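## Task

Leave the pill organiser resting flat on its base on the table with the Sunday lid swung open to at least vertical and every other lid clicked closed. This must hold without the robot supporting anything; release the organiser and move the grippers away at the end.

## Robot and tools

Robot: two arms, left_arm and right_arm, each with a two-finger parallel gripper. The names are labels only and do not match the sides of any picture. Cameras: cam_high (overview) and the wrist cameras cam_left_wrist and cam_right_wrist, each 504x504 pixels.

Frame: one shared scene frame. Origin sits on the table surface midway between the arms; +z is up, +x reaches out across the table, and left_arm is on the +y side. Positions are in metres; orientations are quaternions written w first (qw, qx, qy, qz). In the gripper's own frame the fingers extend along +z and close along y. The reported hand position is a point between the finger pads roughly 1 cm short of the tips, and it may be slightly wrong, more so when the arm reaches far.

A row is always 16 numbers, covering both arms even if one is idle: left_arm x, y, z, qw, qx, qy, qz, opening, then right_arm x, y, z, qw, qx, qy, qz, opening. x, y, z and the quaternion are an absolute target pose for that gripper in the scene frame, not an offset. Opening runs from -1 (closed) to +1 (fully open, 0.094 m). Targets more than 0.6 m from the arm's last reported position along any gripper axis are rejected. Each control step the controller limits the command to 70 mm and 16 degrees away from the current measured pose, then solves inverse kinematics, favouring position over orientation. Joint friction can leave the hand up to about 31 mm short, and very small commanded changes may produce no motion. To hold orientation steady, repeat the same target quaternion each time rather than copying the drifted one from the result. For an arm that should stay put, resend its last reported pose and intended opening on every call.

Tools:
- execute_actions {actions, pictures}. actions is a list holding at most one item. An empty list just reports the state. An item with rows (1 to 15 rows of 16 numbers) and optional steps (1 to 15, default 15) drives the arms; each row lasts one control step of 1/30 s, and the final row repeats if steps exceeds the row count. An item with only steps (up to 300) is a pause counted from the previous result, including thinking time. pictures (true/false) chooses whether images come back. A rejected call moves nothing.
- move {target, speed}. target is one 16-number row as above, an absolute pose for each arm. Each gripper travels in a straight line to its target and both finish together, over 0.5 to 10 s; longer paths are cut off at 10 s. speed is the path's maximum in m/s, 0.002 to 0.5, default 0.25; rotation is limited to twice that in rad/s. Grippers rotate the short way. The opening is applied when the move starts. Paths do not avoid obstacles or the other arm, and grippers lag, wander, and can exceed speed, especially with the arm nearly straight. The result adds a move: line giving the ending (done, off_target, moving, held, fault) and any limits (paced means the pose was clipped; held means a safety check blocked some steps, after which motion may surge), plus each gripper's distance from its target.
- wait {seconds}, 0 to 10: lets the simulation run without new commands.
- zoom_image {camera, region}: region is [x0, y0, x1, y1] in pixels of that camera's latest image, origin top-left, at most 504 by 504.
- finished_scene {scene}: ends the current scene (pass its number) irreversibly and reports whether it succeeded; the next task then appears.

Results: the state line shows each gripper's position and quaternion. grip_measured gives finger opening on the same -1..1 scale (the last joint value is the opening in metres); each gripper may be off by up to about 1 mm consistently. To grasp, command about 0.03 below grip_measured for a firm hold, less for a gentle one. Finger force tops out near 50 to 62 N, weaker on thin parts under about 2 mm. A pose unreachable line means the clearance check altered or stopped that arm's command, and HELD flags each affected step. Hand target shows where the controller is currently driving each gripper. After an action ends, the arm continues only to its last clipped pose, so check the result and send the rest. The simulation keeps running while you think.

Joint limits (rad), base to hand: waist -2.618 to 3.054, shoulder 0 to 3.142, elbow 0 to 3.142, wrist pitch -1.571 to 1.571, wrist yaw -1.571 to 1.571, wrist roll -2.094 to 2.094.

Heat: carrying load warms motors. MOTOR HOT appears from 75 °C; at 90 °C that arm halts for 10 s; at 100 °C it goes limp and drops. These show as OVER-TEMPERATURE FAULT lines.

Avoid: knocking or placing anything off the table (fails the task), collisions or hard pressing between the arms, fast impacts, slamming the organiser or its lids, dropping things, and pressing hard into objects (a target set far beyond contact pushes harder, as does speed). Occasionally a loose object gets nudged by an outside push. Finish with the organiser upright on its base, the right lid open, the rest closed, nothing held, and both grippers moved away.

Each tool is called as name([rows], argument=value, ...), one row to a line, values as JSON.

## Session

execute_actions(actions=[])

Scene clock: 0.00 s of 4800.00 s.
left_arm: end_effector_position=(+0.3279, +0.1314, +0.1237) grip_measured=+1.000 end_effector_quat_wxyz=(+0.344, +0.689, +0.586, +0.252) | right_arm: end_effector_position=(+0.1252, -0.6666, +0.1351) grip_measured=+1.000 end_effector_quat_wxyz=(-0.202, +0.015, +0.949, -0.242)
Joint positions: left_arm=[-0.455  1.193  0.644 -0.175 -0.277  1.261  0.094] | right_arm=[-0.92   1.53   1.162 -0.998  0.612 -1.026  0.094]
Joint velocities: left_arm=[-0.017 -0.007  0.002 -0.051  0.037 -0.066  0.   ] | right_arm=[-0.012 -0.022  0.002  0.007 -0.066 -0.051  0.   ]
Hand target (left_arm): +0.328, +0.131, +0.124; +0.344, +0.689, +0.586, +0.252
Hand target (right_arm): +0.125, -0.667, +0.135; -0.202, +0.015, +0.949, -0.242

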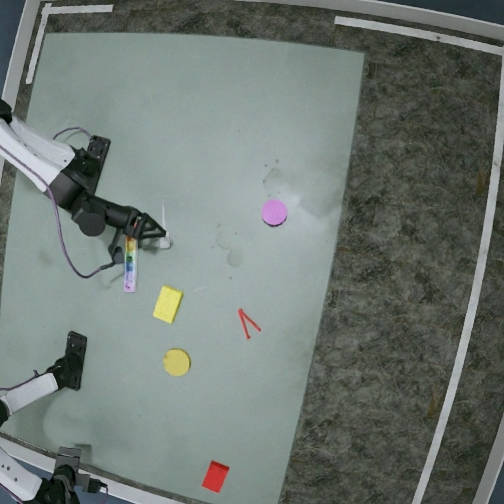

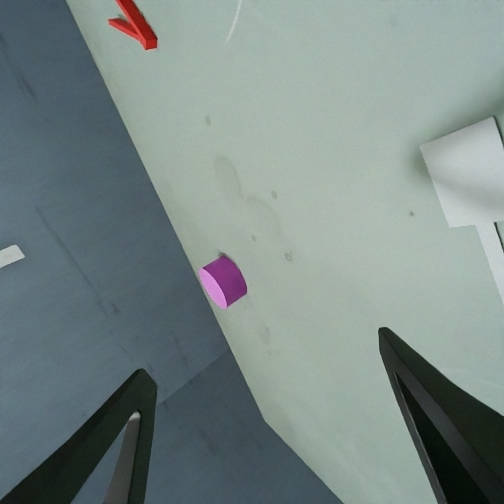

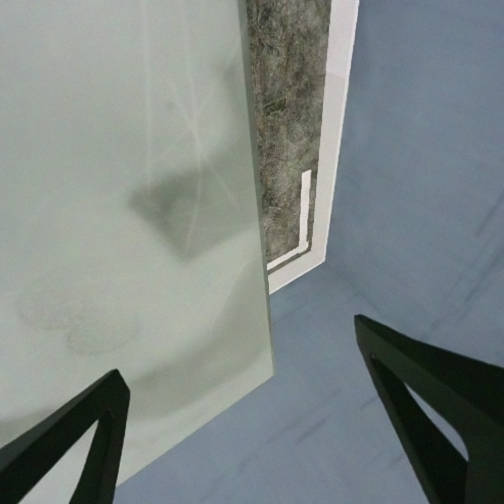

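zoom_image(camera="cam_high", region=[80, 200, 200, 320])

move(target=[0.25,0.35,0.25,0,0.7071,0.7071,0,1, 0.25,-0.3,0.25,0,0.7071,0.7071,0,1])

Region (80, 200, 200, 320) of cam_high's 504x504 image, scaled by 4.200, with more detail than that image has.

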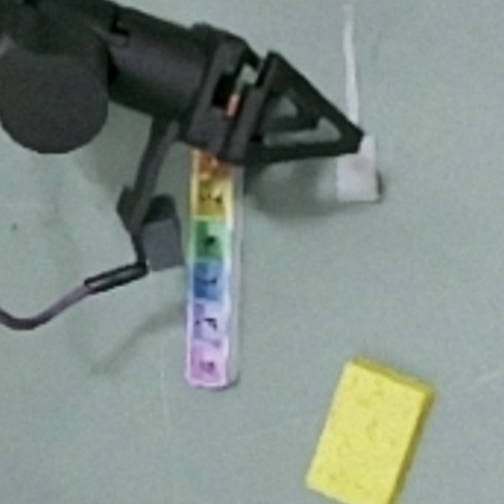

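Scene clock: 10.50 s of 4800.00 s.
left_arm: end_effector_position=(+0.2533, +0.3417, +0.2450) grip_measured=+1.000 end_effector_quat_wxyz=(+0.073, +0.700, +0.704, +0.091) | right_arm: end_effector_position=(+0.2545, -0.2990, +0.2439) grip_measured=+1.000 end_effector_quat_wxyz=(+0.058, +0.701, +0.700, +0.124)
Joint positions: left_arm=[ 0.404  1.343  1.571 -1.568  0.035  1.824  0.094] | right_arm=[ 0.328  1.228  1.477 -1.546 -0.025  1.83   0.094]
Joint velocities: left_arm=[ 0.012  0.002  0.002  0.125  0.037 -0.051  0.   ] | right_arm=[ 0.007  0.007 -0.012 -0.022 -0.007 -0.066  0.   ]
Hand target (left_arm): +0.247, +0.344, +0.252; +0.070, +0.699, +0.705, +0.099
Hand target (right_arm): +0.256, -0.295, +0.248; +0.054, +0.702, +0.699, +0.129
Off the commanded pose (left_arm): 0.010 m, 13 deg.
Off the commanded pose (right_arm): 0.008 m, 16 deg.
joint sent to its limit (left arm) — the command would take joint 4 (wrist pitch) past its lower limit, so that joint was sent only as far as its limit.
joint sent to its limit (right arm) — the command would take joint 4 (wrist pitch) past its lower limit, so that joint was sent only as far as its limit.
After step 90, 3.50 s passed at rest.
move: off_target (left_arm, right_arm); limits=paced

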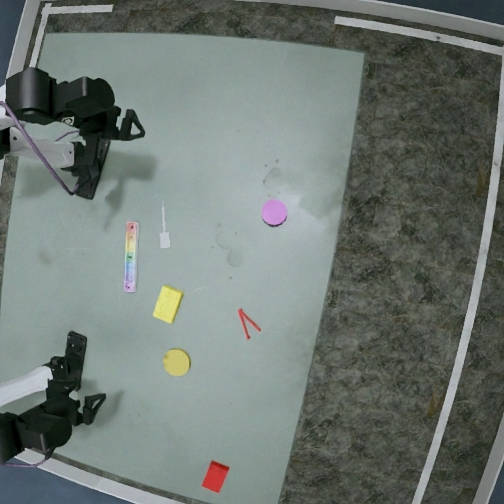

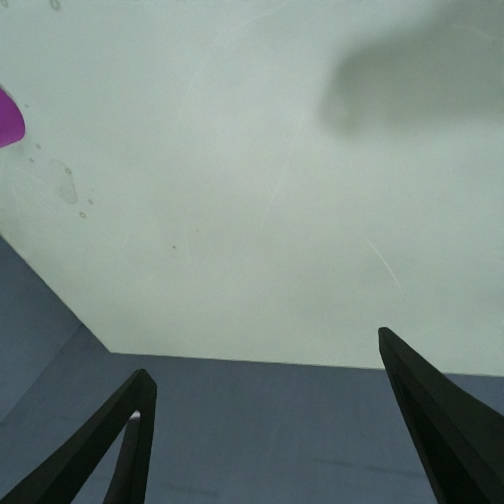

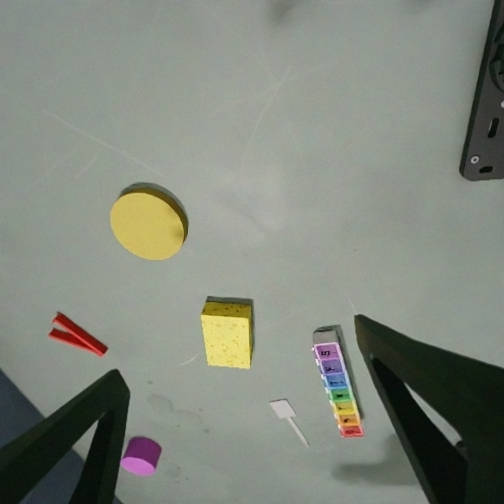

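zoom_image(camera="cam_right_wrist", region=[280, 310, 400, 450])

zoom_image(camera="cam_high", region=[90, 210, 180, 300])

Region (280, 310, 400, 450) of cam_right_wrist's 504x504 image, scaled by 3.600, with more detail than that image has; it fills the left 432 columns of this view, and the rest is white.

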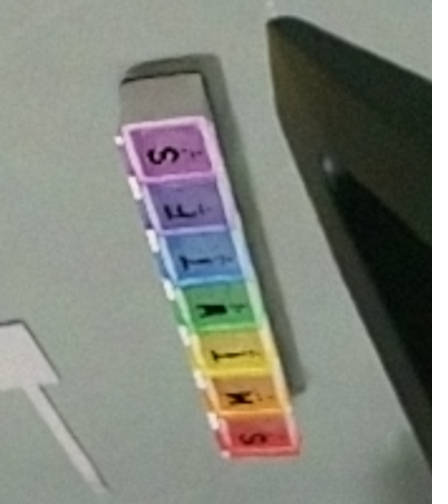

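Region (90, 210, 180, 300) of cam_high's 504x504 image, scaled by 5.600, with more detail than that image has.

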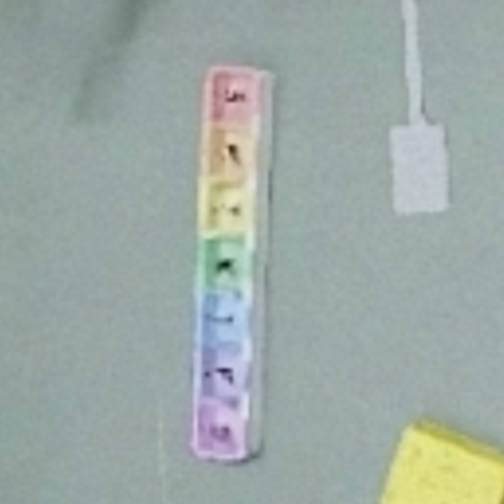

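move(target=[0.21,0.13,0.15,0,0.7071,0.7071,0,1, 0.25,-0.32,0.2,0.058,0.701,0.70,0.124,1])

Scene clock: 56.87 s of 4800.00 s.
left_arm: end_effector_position=(+0.2126, +0.1388, +0.1601) grip_measured=+1.000 end_effector_quat_wxyz=(+0.003, +0.706, +0.708, +0.006) | right_arm: end_effector_position=(+0.2493, -0.3201, +0.2006) grip_measured=+1.000 end_effector_quat_wxyz=(+0.057, +0.702, +0.701, +0.112)
Joint positions: left_arm=[-0.511  1.459  1.339 -1.443 -0.012  0.917  0.094] | right_arm=[ 0.225  1.151  1.251 -1.423 -0.041  1.729  0.094]
Joint velocities: left_arm=[ 0.007 -0.007 -0.007 -0.022 -0.022  0.007  0.   ] | right_arm=[ 0.002 -0.017  0.002 -0.051 -0.007  0.007  0.   ]
Hand target (left_arm): +0.211, +0.136, +0.151; -0.007, +0.706, +0.708, +0.003
Hand target (right_arm): +0.251, -0.320, +0.200; +0.060, +0.701, +0.700, +0.122
Off the commanded pose (left_arm): 0.014 m, 1 deg.
Off the commanded pose (right_arm): 0.001 m, 1 deg.
After step 90, 41.77 s passed at rest.
move: off_target (left_arm)

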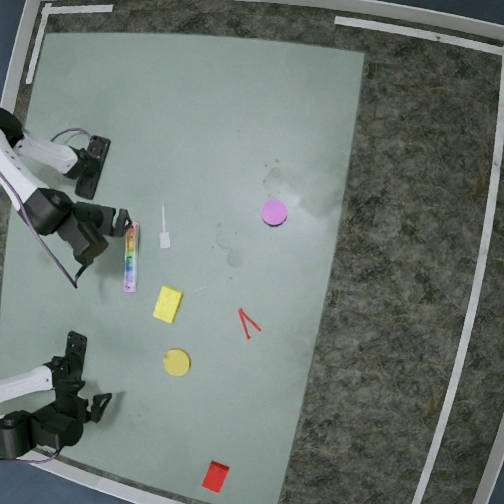

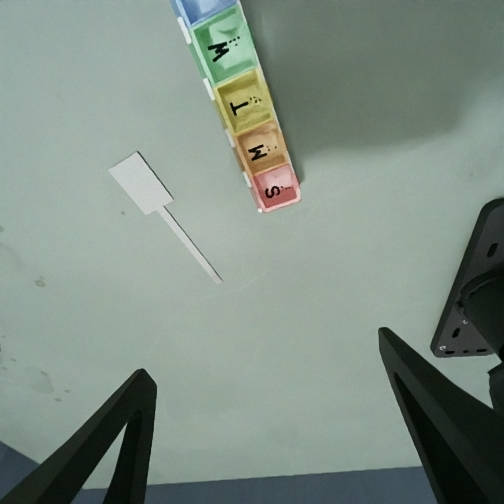

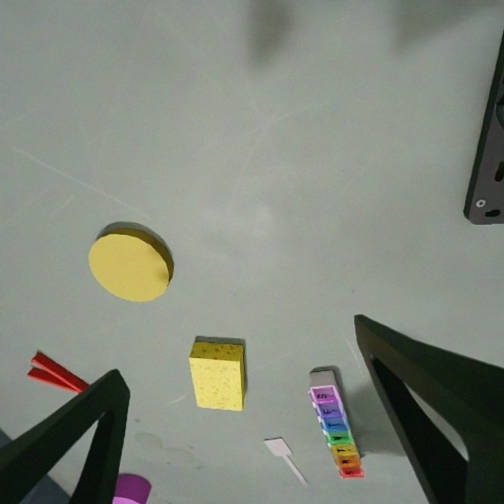

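zoom_image(camera="cam_left_wrist", region=[150, 0, 370, 220])

Region (150, 0, 370, 220) of cam_left_wrist's 504x504 image, scaled by 2.291, with more detail than that image has.

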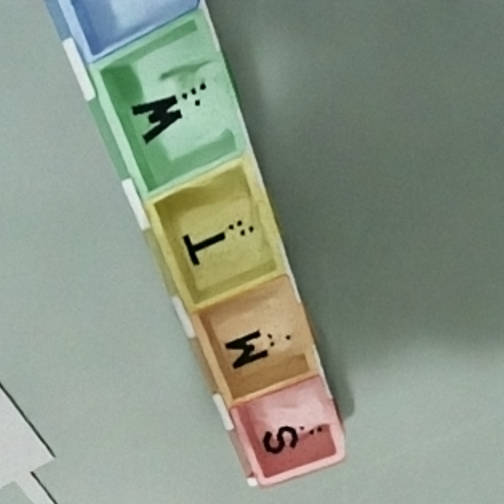

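move(target=[0.2,0.36,0.2,0.07,0.7,0.704,0.09,1, 0.09,-0.15,0.10,0.400,-0.4435,0.768,0.231,1])

Scene clock: 99.77 s of 4800.00 s.
left_arm: end_effector_position=(+0.2004, +0.3523, +0.1942) grip_measured=+1.000 end_effector_quat_wxyz=(+0.074, +0.701, +0.704, +0.082) | right_arm: end_effector_position=(+0.0864, -0.1455, +0.1057) grip_measured=+1.000 end_effector_quat_wxyz=(+0.389, -0.429, +0.775, +0.254)
Joint positions: left_arm=[ 0.566  1.121  1.217 -1.46   0.079  1.983  0.094] | right_arm=[ 1.89   0.475  0.312 -0.585  0.583  0.546  0.094]
Joint velocities: left_arm=[ 0.017 -0.017 -0.017  0.022 -0.022 -0.007  0.   ] | right_arm=[-0.007 -0.002 -0.022 -0.066 -0.037  0.007  0.   ]
Hand target (left_arm): +0.200, +0.353, +0.198; +0.079, +0.700, +0.704, +0.087
Hand target (right_arm): +0.086, -0.144, +0.104; +0.390, -0.428, +0.772, +0.260
Off the commanded pose (left_arm): 0.010 m, 1 deg.
Off the commanded pose (right_arm): 0.008 m, 3 deg.
After step 90, 34.13 s passed at rest.
move: off_target (right_arm)

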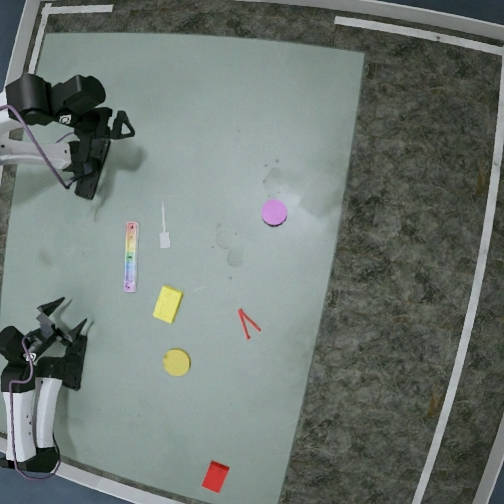

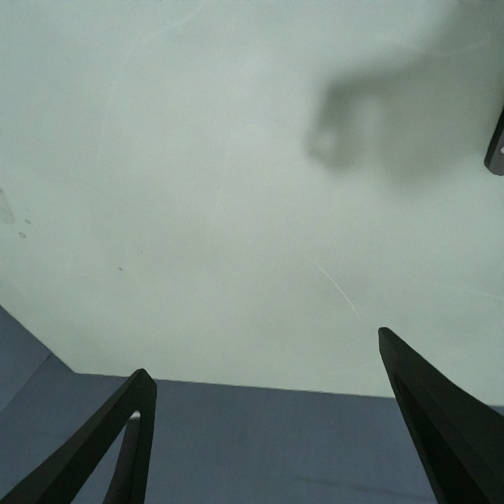

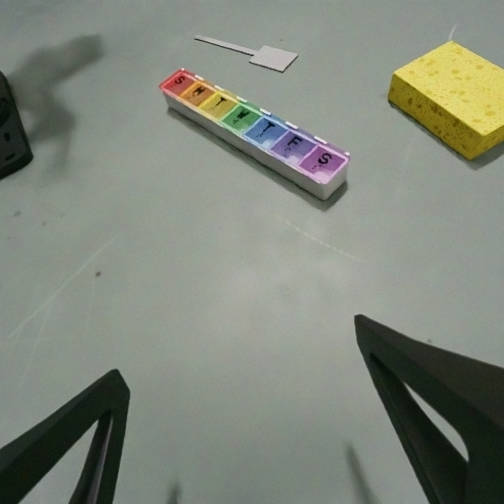

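zoom_image(camera="cam_right_wrist", region=[150, 50, 360, 210])

Region (150, 50, 360, 210) of cam_right_wrist's 504x504 image, scaled by 2.400, with more detail than that image has; it fills the top 384 rows of this view, and the rest is white.

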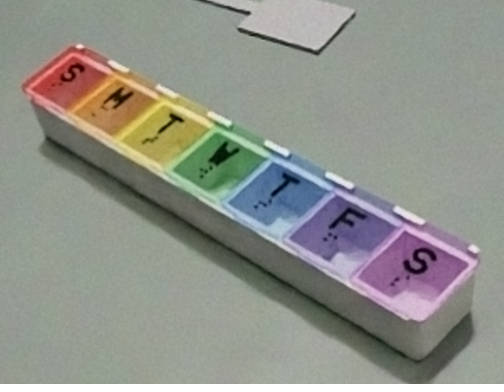

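move(target=[0.2,0.36,0.2,0.07,0.7,0.704,0.09,1, 0.205,-0.055,0.08,0.256,-0.6866,0.618,0.2844,0.5])

Scene clock: 127.97 s of 4800.00 s.
left_arm: end_effector_position=(+0.1990, +0.3559, +0.1942) grip_measured=+1.000 end_effector_quat_wxyz=(+0.072, +0.702, +0.704, +0.084) | right_arm: end_effector_position=(+0.2079, -0.0573, +0.0744) grip_measured=+0.501 end_effector_quat_wxyz=(-0.258, +0.694, -0.619, -0.262)
Joint positions: left_arm=[ 0.586  1.121  1.217 -1.46   0.079  2.006  0.094] | right_arm=[ 0.889  1.447  0.74  -0.294 -0.523 -0.711  0.071]
Joint velocities: left_arm=[-0.022 -0.012 -0.002 -0.037  0.007  0.022  0.   ] | right_arm=[-0.002 -0.017 -0.002 -0.007  0.095 -0.095 -0.001]
Hand target (left_arm): +0.200, +0.360, +0.200; +0.070, +0.700, +0.704, +0.090
Hand target (right_arm): +0.212, -0.055, +0.078; -0.260, +0.694, -0.617, -0.264
Off the commanded pose (left_arm): 0.007 m, 1 deg.
Off the commanded pose (right_arm): 0.007 m, 3 deg.
After step 90, 23.20 s passed at rest.
move: off_target (right_arm)

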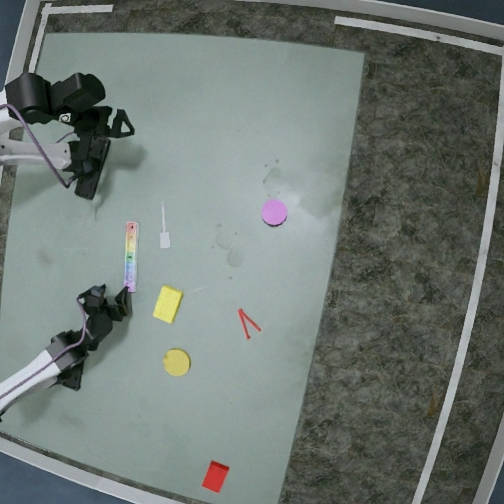

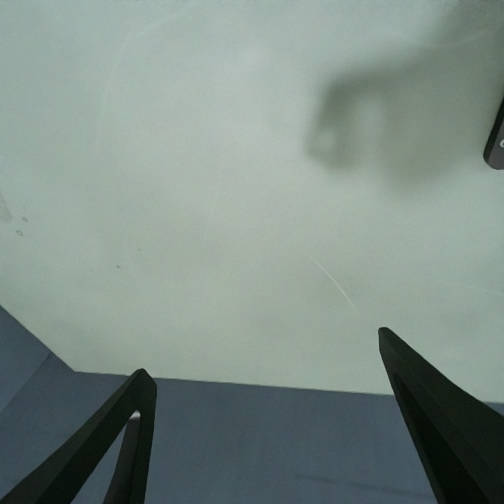

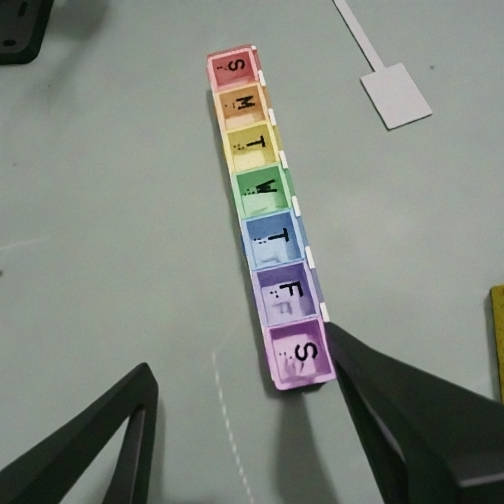

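zoom_image(camera="cam_high", region=[70, 250, 170, 350])

Region (70, 250, 170, 350) of cam_high's 504x504 image, scaled by 5.040, with more detail than that image has.

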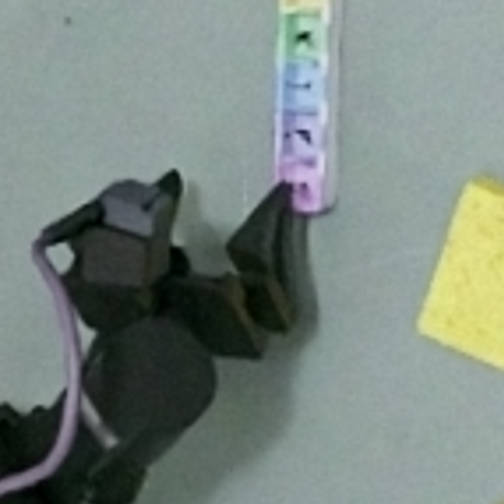

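move(target=[0.2,0.36,0.2,0.07,0.7,0.704,0.09,1, 0.232,-0.05,0.055,0.256,-0.6866,0.618,0.2844,0.5])

Scene clock: 142.57 s of 4800.00 s.
left_arm: end_effector_position=(+0.1990, +0.3559, +0.1942) grip_measured=+1.000 end_effector_quat_wxyz=(+0.072, +0.702, +0.703, +0.084) | right_arm: end_effector_position=(+0.2237, -0.0574, +0.0477) grip_measured=+0.501 end_effector_quat_wxyz=(-0.238, +0.686, -0.627, -0.281)
Joint positions: left_arm=[ 0.586  1.121  1.217 -1.46   0.079  2.007  0.094] | right_arm=[ 0.828  1.585  0.759 -0.241 -0.588 -0.751  0.071]
Joint velocities: left_arm=[ 0.002 -0.002 -0.007 -0.022 -0.007  0.037  0.   ] | right_arm=[ 0.002 -0.002 -0.012  0.022  0.007 -0.051 -0.001]
Hand target (left_arm): +0.200, +0.360, +0.200; +0.070, +0.701, +0.704, +0.090
Hand target (right_arm): +0.233, -0.051, +0.055; -0.255, +0.687, -0.618, -0.283
Off the commanded pose (left_arm): 0.007 m, 1 deg.
Off the commanded pose (right_arm): 0.013 m, 2 deg.
After step 90, 10.70 s passed at rest.
move: off_target (right_arm)

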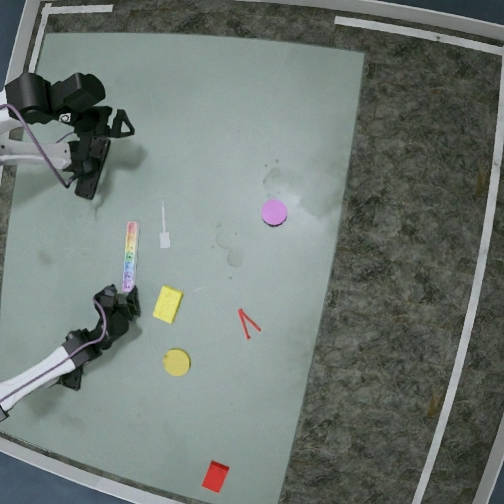

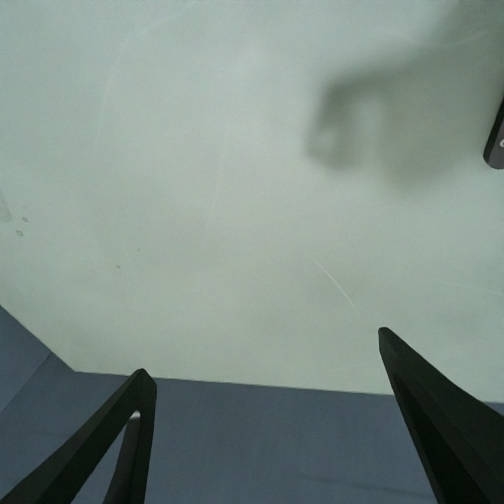

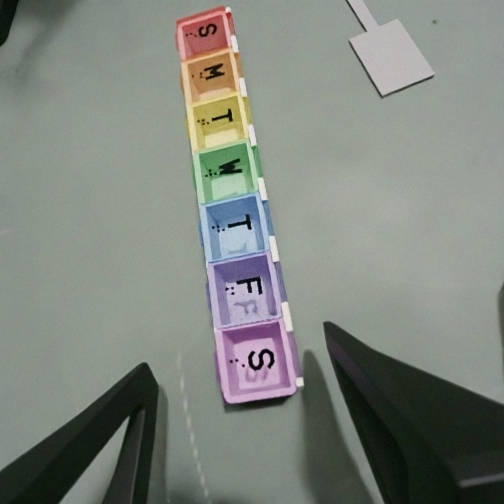

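move(target=[0.2,0.36,0.2,0.07,0.7,0.704,0.09,1, 0.232,-0.035,0.022,0.256,-0.6866,0.618,0.2844,0.5], speed=0.1)

Scene clock: 148.83 s of 4800.00 s.
left_arm: end_effector_position=(+0.1990, +0.3559, +0.1942) grip_measured=+1.000 end_effector_quat_wxyz=(+0.072, +0.702, +0.703, +0.084) | right_arm: end_effector_position=(+0.2338, -0.0367, +0.0256) grip_measured=+0.501 end_effector_quat_wxyz=(-0.255, +0.686, -0.618, -0.287)
Joint positions: left_arm=[ 0.586  1.121  1.217 -1.46   0.079  2.007  0.094] | right_arm=[ 0.849  1.712  0.759 -0.062 -0.591 -0.727  0.071]
Joint velocities: left_arm=[ 0.002 -0.002  0.017  0.051 -0.007 -0.081  0.   ] | right_arm=[-0.017 -0.002 -0.012  0.022 -0.022 -0.037 -0.   ]
Hand target (left_arm): +0.200, +0.360, +0.200; +0.070, +0.700, +0.704, +0.090
Hand target (right_arm): +0.232, -0.035, +0.022; -0.256, +0.686, -0.618, -0.285
Off the commanded pose (left_arm): 0.007 m, 1 deg.
Off the commanded pose (right_arm): 0.004 m, 0 deg.
After step 90, 2.27 s passed at rest.
move: done

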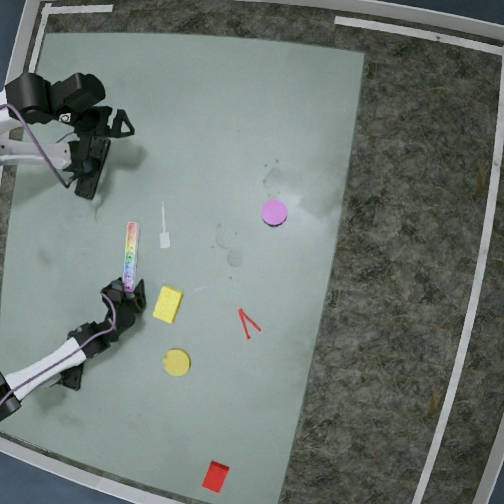

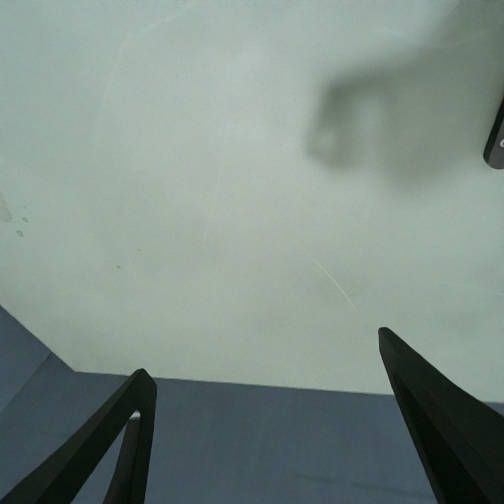

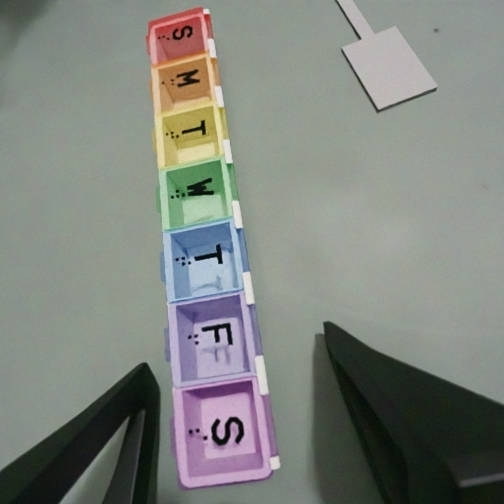

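move(target=[0.2,0.36,0.2,0.07,0.7,0.704,0.09,1, 0.221,-0.032,0.010,0.256,-0.6866,0.618,0.2844,0.5], speed=0.05)

Scene clock: 157.80 s of 4800.00 s.
left_arm: end_effector_position=(+0.1990, +0.3559, +0.1942) grip_measured=+1.000 end_effector_quat_wxyz=(+0.072, +0.702, +0.703, +0.084) | right_arm: end_effector_position=(+0.2272, -0.0268, +0.0228) grip_measured=+0.501 end_effector_quat_wxyz=(-0.272, +0.688, -0.607, -0.289)
Joint positions: left_arm=[ 0.586  1.121  1.217 -1.46   0.079  2.007  0.094] | right_arm=[ 0.885  1.722  0.724  0.039 -0.581 -0.695  0.071]
Joint velocities: left_arm=[-0.017 -0.017 -0.012  0.007 -0.051 -0.037  0.   ] | right_arm=[-0.007  0.012 -0.017 -0.007 -0.037  0.022  0.   ]
Hand target (left_arm): +0.200, +0.360, +0.200; +0.070, +0.700, +0.704, +0.090
Hand target (right_arm): +0.221, -0.032, +0.011; -0.257, +0.686, -0.618, -0.285
Off the commanded pose (left_arm): 0.007 m, 1 deg.
Off the commanded pose (right_arm): 0.015 m, 2 deg.
After step 90, 5.20 s passed at rest.
move: off_target (right_arm)

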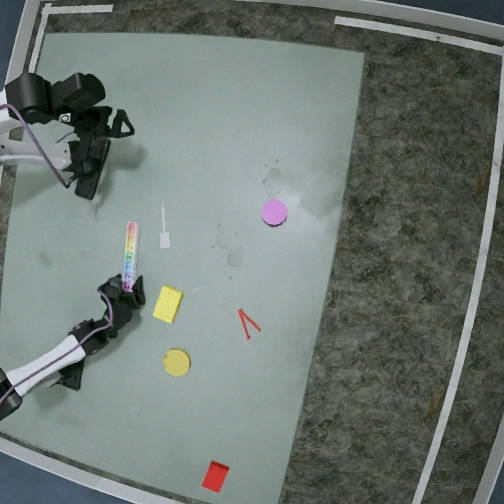

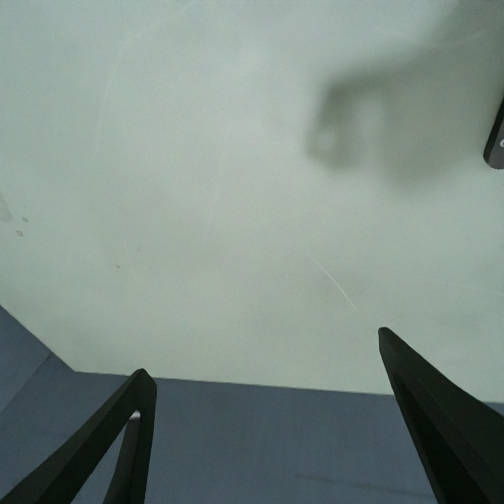

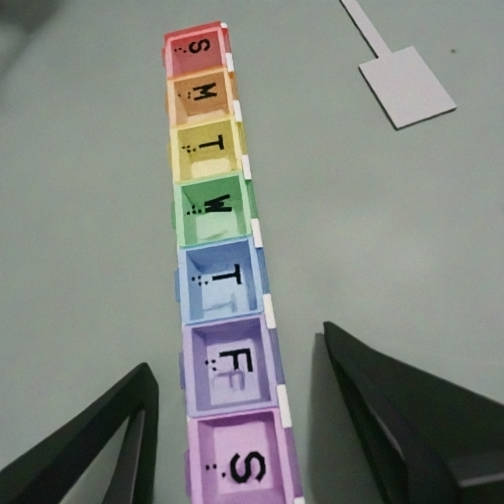

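move(target=[0.2,0.36,0.2,0.07,0.7,0.704,0.09,1, 0.226,-0.028,0.025,0.265,-0.688,0.612,0.287,-0.4], speed=0.05)

Scene clock: 164.67 s of 4800.00 s.
left_arm: end_effector_position=(+0.1990, +0.3559, +0.1942) grip_measured=+1.000 end_effector_quat_wxyz=(+0.072, +0.702, +0.703, +0.084) | right_arm: end_effector_position=(+0.2269, -0.0268, +0.0225) grip_measured=-0.314 end_effector_quat_wxyz=(-0.271, +0.687, -0.608, -0.290)
Joint positions: left_arm=[ 0.586  1.121  1.217 -1.46   0.079  2.007  0.094] | right_arm=[ 0.885  1.723  0.723  0.04  -0.581 -0.693  0.032]
Joint velocities: left_arm=[-0.017 -0.027 -0.012  0.007 -0.022 -0.022  0.   ] | right_arm=[ 0.002  0.012 -0.012  0.007 -0.081 -0.037 -0.   ]
Hand target (left_arm): +0.200, +0.360, +0.200; +0.070, +0.700, +0.704, +0.090
Hand target (right_arm): +0.226, -0.028, +0.025; -0.265, +0.688, -0.612, -0.287
Off the commanded pose (left_arm): 0.007 m, 1 deg.
Off the commanded pose (right_arm): 0.003 m, 1 deg.
After step 90, 3.17 s passed at rest.
move: done

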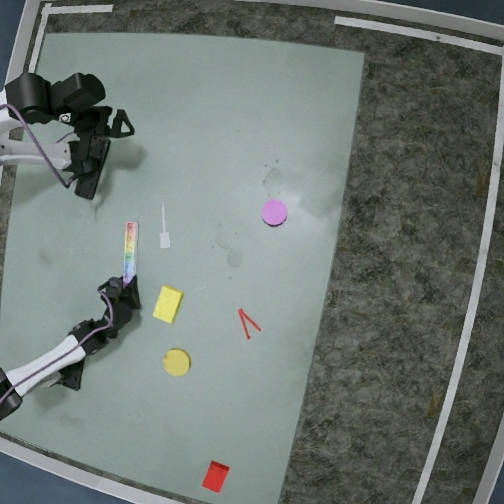

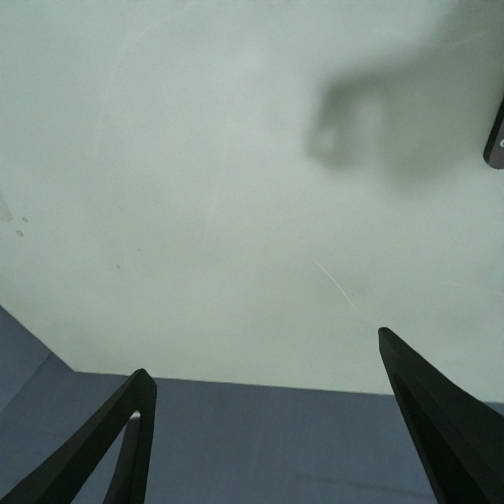

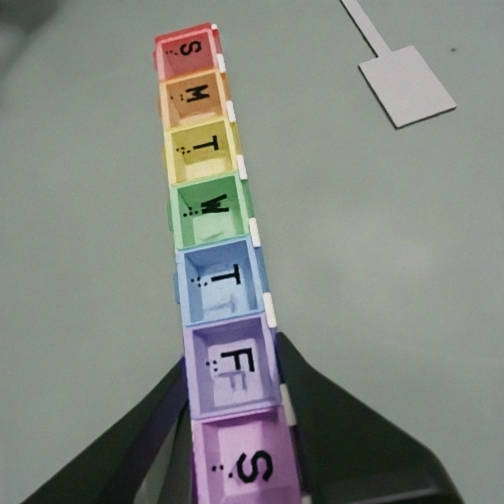

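move(target=[0.13,0.15,0.07,0.477,0.260,0.826,-0.150,-1, 0.227,-0.027,0.023,0.27,-0.688,0.609,0.289,-0.36])

Scene clock: 186.63 s of 4800.00 s.
left_arm: end_effector_position=(+0.1415, +0.1962, +0.0946) grip_measured=-0.995 end_effector_quat_wxyz=(+0.408, +0.415, +0.804, -0.123) | right_arm: end_effector_position=(+0.2269, -0.0268, +0.0225) grip_measured=-0.314 end_effector_quat_wxyz=(-0.271, +0.687, -0.608, -0.290)
Joint positions: left_arm=[ 0.275  0.141  0.365 -1.153  0.651  0.864  0.   ] | right_arm=[ 0.885  1.723  0.723  0.04  -0.581 -0.693  0.032]
Joint velocities: left_arm=[-0.012  0.012 -0.007  0.022 -0.022  0.007  0.   ] | right_arm=[-0.007 -0.002 -0.007 -0.037 -0.037 -0.066 -0.   ]
Hand target (left_arm): +0.143, +0.197, +0.095; +0.406, +0.414, +0.806, -0.122
Hand target (right_arm): +0.227, -0.027, +0.023; -0.270, +0.688, -0.609, -0.289
Off the commanded pose (left_arm): 0.054 m, 20 deg; orientation clipped at the last step of the last action.
Off the commanded pose (right_arm): 0.001 m, 0 deg.
After step 90, 15.97 s passed at rest.
move: held (left_arm); limits=paced,held; held on 22 of 90 steps (left_arm), including the last (left_arm)
pose unreachable (left arm): on one or more control steps of this call this arm could not follow its commanded pose, so it was not sent that pose on those steps. On the call's last step it was still not sent that pose. It may still have moved: this result reports where it is.
cause: the commanded pose would bring two parts of the arm too close to each other (its upper arm (the part past joint 2) and its gripper housing, with joints 3 (elbow) to 6 (wrist roll) between them).

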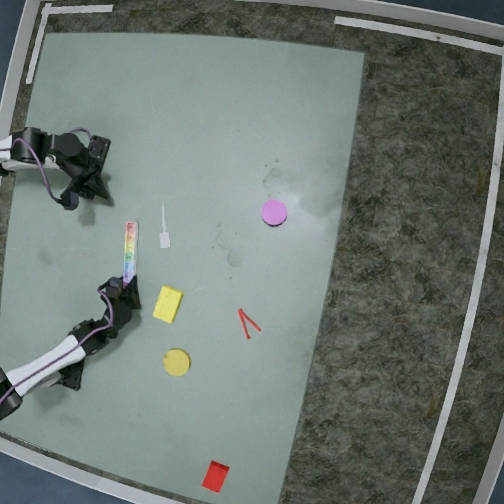

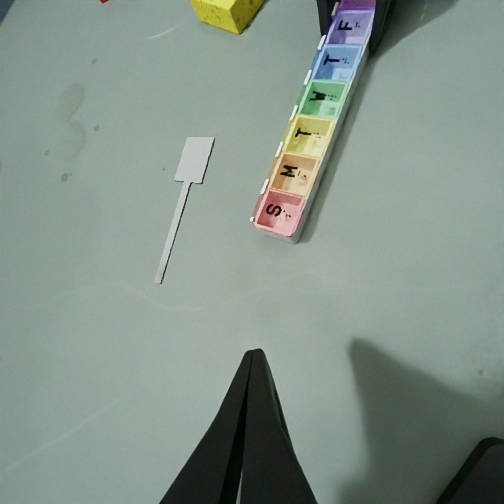

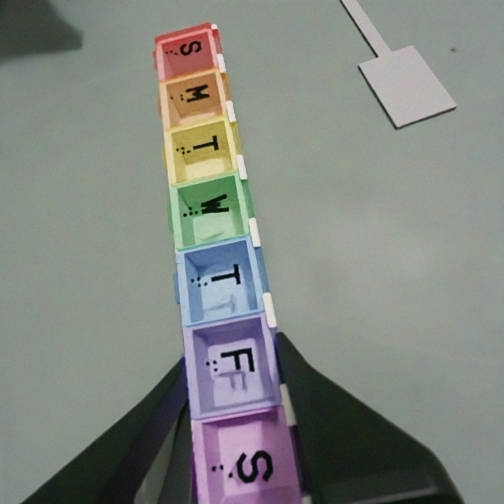

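move(target=[0.20,0.30,0.15,0.30,0.40,0.85,-0.12,-1, 0.24,-0.027,0.07,0.27,-0.688,0.609,0.289,-0.36], speed=0.15)

move(target=[0.25,0.30,0.12,0.477,0.260,0.826,-0.150,-1, 0.43,0.03,0.07,0.293,-0.594,0.708,0.246,-0.36], speed=0.15)

Scene clock: 218.20 s of 4800.00 s.
left_arm: end_effector_position=(+0.2008, +0.2943, +0.1540) grip_measured=-0.995 end_effector_quat_wxyz=(+0.318, +0.404, +0.850, -0.116) | right_arm: end_effector_position=(+0.2334, -0.0315, +0.0572) grip_measured=-0.314 end_effector_quat_wxyz=(-0.254, +0.688, -0.617, -0.285)
Joint positions: left_arm=[ 0.833  1.015  0.864 -1.349  0.687  1.553  0.   ] | right_arm=[ 0.863  1.641  0.835 -0.205 -0.582 -0.718  0.032]
Joint velocities: left_arm=[-0.012 -0.007  0.002 -0.007 -0.007  0.066 -0.   ] | right_arm=[-0.007  0.007 -0.002  0.022 -0.022 -0.022 -0.001]
Hand target (left_arm): +0.199, +0.297, +0.154; +0.308, +0.400, +0.855, -0.122
Hand target (right_arm): +0.239, -0.028, +0.070; -0.270, +0.688, -0.609, -0.288
Off the commanded pose (left_arm): 0.007 m, 2 deg.
Off the commanded pose (right_arm): 0.015 m, 2 deg.
After step 90, 27.10 s passed at rest.
move: off_target (right_arm)

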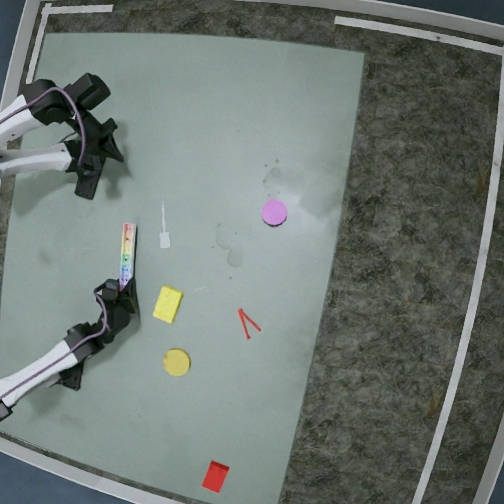

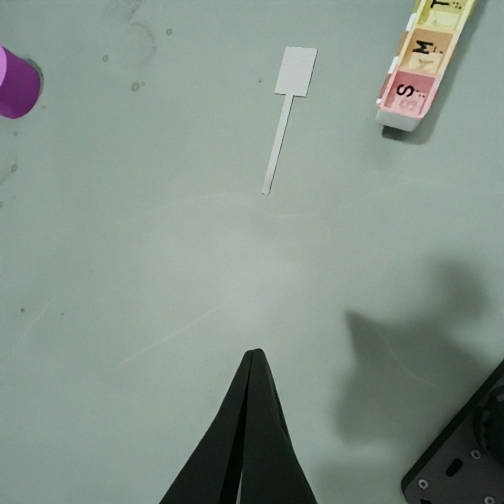

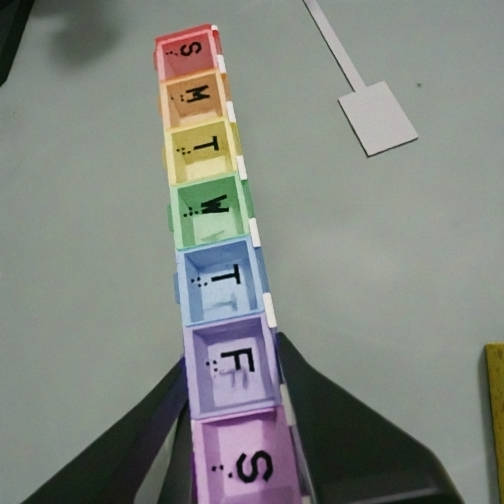

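Scene clock: 220.30 s of 4800.00 s.
left_arm: end_effector_position=(+0.2525, +0.3036, +0.1253) grip_measured=-0.995 end_effector_quat_wxyz=(+0.477, +0.267, +0.825, -0.144) | right_arm: end_effector_position=(+0.4230, +0.0263, +0.0672) grip_measured=-0.314 end_effector_quat_wxyz=(-0.288, +0.600, -0.704, -0.246)
Joint positions: left_arm=[ 0.886  1.015  0.548 -0.745  1.003  1.173  0.   ] | right_arm=[ 0.707  2.166  1.596 -0.391 -0.515 -0.612  0.032]
Joint velocities: left_arm=[-0.012 -0.022 -0.002 -0.037 -0.037 -0.066 -0.   ] | right_arm=[ 0.007 -0.007 -0.012 -0.095 -0.037 -0.081  0.   ]
Hand target (left_arm): +0.250, +0.301, +0.120; +0.477, +0.261, +0.826, -0.150
Hand target (right_arm): +0.430, +0.026, +0.073; +0.293, -0.594, +0.708, +0.244
Off the commanded pose (left_arm): 0.007 m, 1 deg.
Off the commanded pose (right_arm): 0.008 m, 1 deg.
move: done

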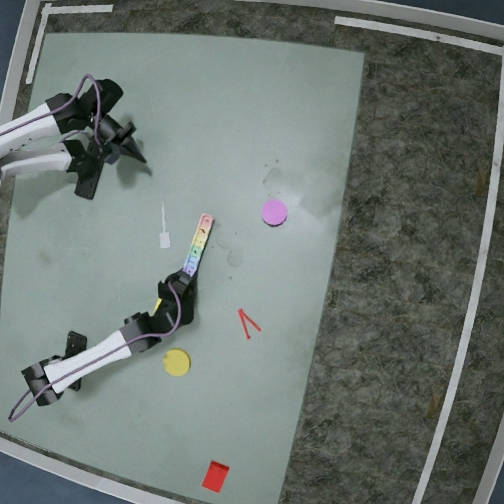

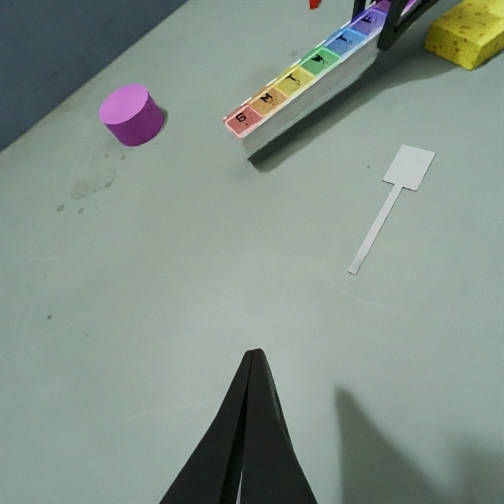

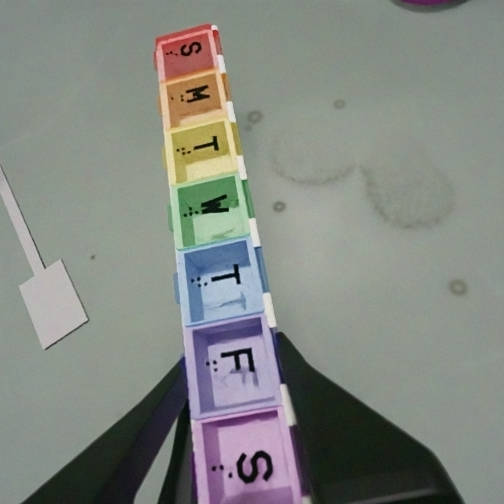

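move(target=[0.33,0.26,0.08,0.477,0.260,0.826,-0.150,-1, 0.43,0.03,0.026,0.293,-0.594,0.708,0.246,-0.36], speed=0.06)

Scene clock: 226.40 s of 4800.00 s.
left_arm: end_effector_position=(+0.3338, +0.2658, +0.0952) grip_measured=-0.995 end_effector_quat_wxyz=(+0.490, +0.270, +0.817, -0.139) | right_arm: end_effector_position=(+0.4304, +0.0318, +0.0324) grip_measured=-0.314 end_effector_quat_wxyz=(+0.293, -0.598, +0.704, +0.247)
Joint positions: left_arm=[0.472 1.24  0.433 0.066 0.777 0.612 0.   ] | right_arm=[ 0.707  2.243  1.569 -0.272 -0.515 -0.605  0.032]
Joint velocities: left_arm=[-0.002 -0.002 -0.017  0.037  0.007 -0.066 -0.   ] | right_arm=[ 0.002 -0.002  0.002 -0.007 -0.051 -0.051 -0.001]
Hand target (left_arm): +0.328, +0.262, +0.079; +0.472, +0.263, +0.828, -0.149
Hand target (right_arm): +0.431, +0.030, +0.026; +0.293, -0.594, +0.708, +0.246
Off the commanded pose (left_arm): 0.017 m, 2 deg.
Off the commanded pose (right_arm): 0.007 m, 1 deg.
After step 90, 0.87 s passed at rest.
move: off_target (left_arm)

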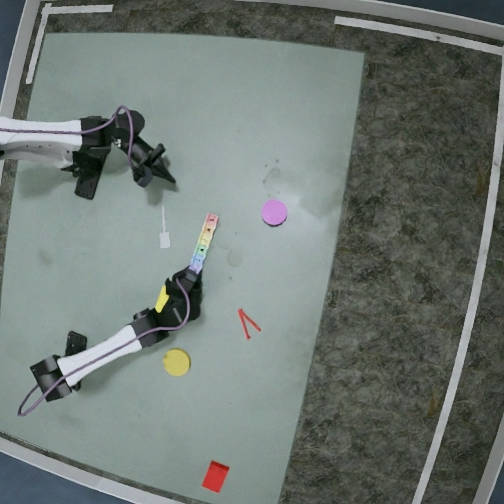

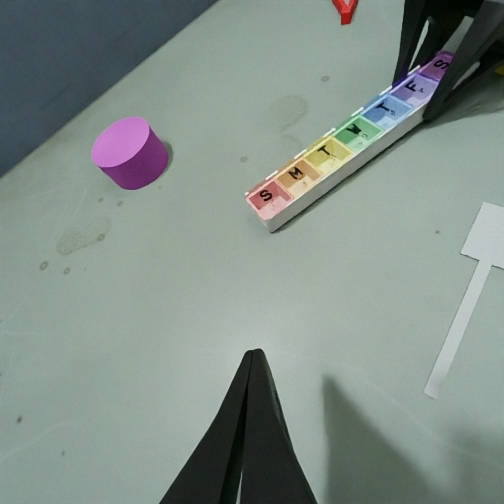

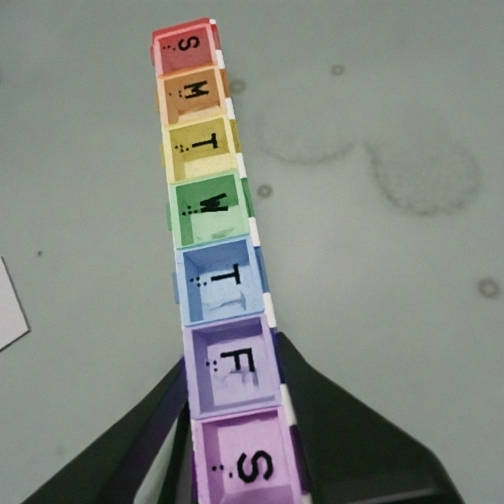

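move(target=[0.395,0.21,0.04,0.477,0.260,0.826,-0.150,-1, 0.43,0.03,0.016,0.293,-0.594,0.708,0.246,-0.36], speed=0.08)

Scene clock: 242.23 s of 4800.00 s.
left_arm: end_effector_position=(+0.3895, +0.2136, +0.0437) grip_measured=-0.995 end_effector_quat_wxyz=(+0.478, +0.263, +0.825, -0.149) | right_arm: end_effector_position=(+0.4329, +0.0336, +0.0284) grip_measured=-0.314 end_effector_quat_wxyz=(-0.303, +0.598, -0.700, -0.246)
Joint positions: left_arm=[0.198 1.65  0.472 0.544 0.568 0.381 0.   ] | right_arm=[ 0.707  2.253  1.555 -0.228 -0.515 -0.605  0.032]
Joint velocities: left_arm=[ 0.002  0.027 -0.017  0.022 -0.022  0.022 -0.001] | right_arm=[-0.002 -0.007 -0.002 -0.007 -0.066  0.081 -0.   ]
Hand target (left_arm): +0.395, +0.212, +0.041; +0.475, +0.261, +0.827, -0.149
Hand target (right_arm): +0.430, +0.030, +0.016; +0.293, -0.594, +0.708, +0.246
Off the commanded pose (left_arm): 0.008 m, 0 deg.
Off the commanded pose (right_arm): 0.013 m, 2 deg.
After step 90, 11.03 s passed at rest.
move: off_target (right_arm)

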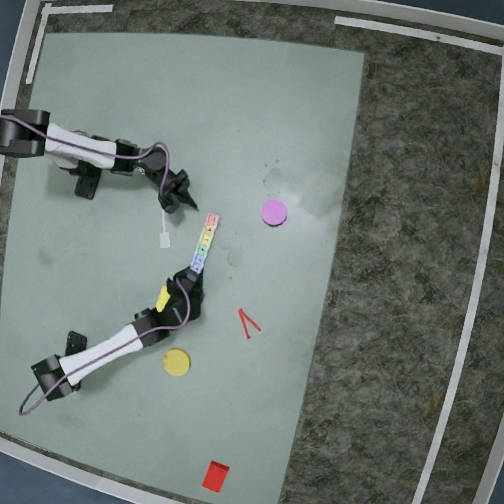

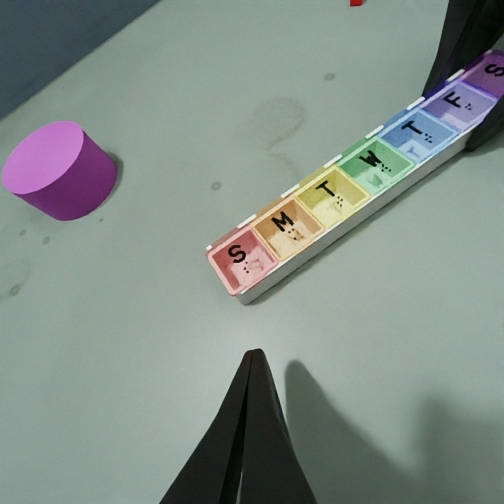

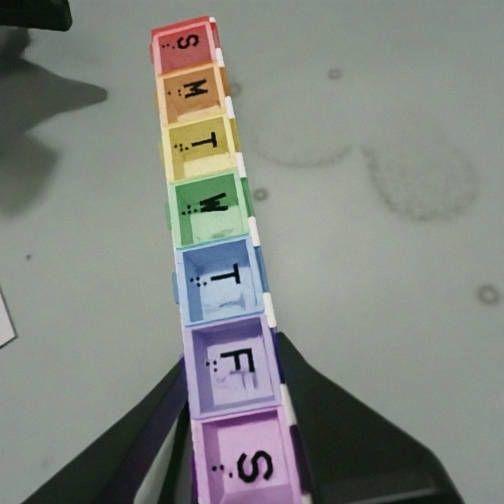

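zoom_image(camera="cam_left_wrist", region=[190, 200, 350, 360])

zoom_image(camera="cam_high", region=[160, 180, 240, 260])

Region (190, 200, 350, 360) of cam_left_wrist's 504x504 image, scaled by 3.150, with more detail than that image has.

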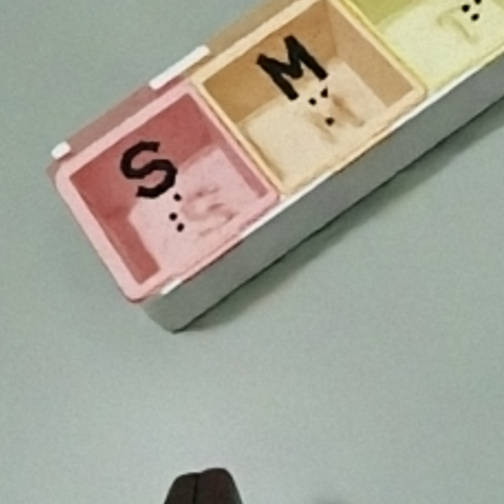

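Region (160, 180, 240, 260) of cam_high's 504x504 image, scaled by 6.300, with more detail than that image has.

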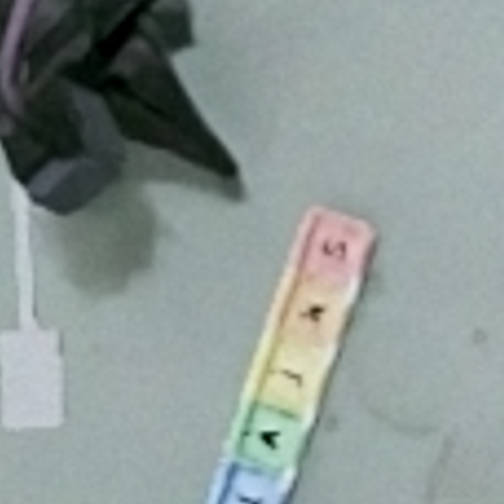

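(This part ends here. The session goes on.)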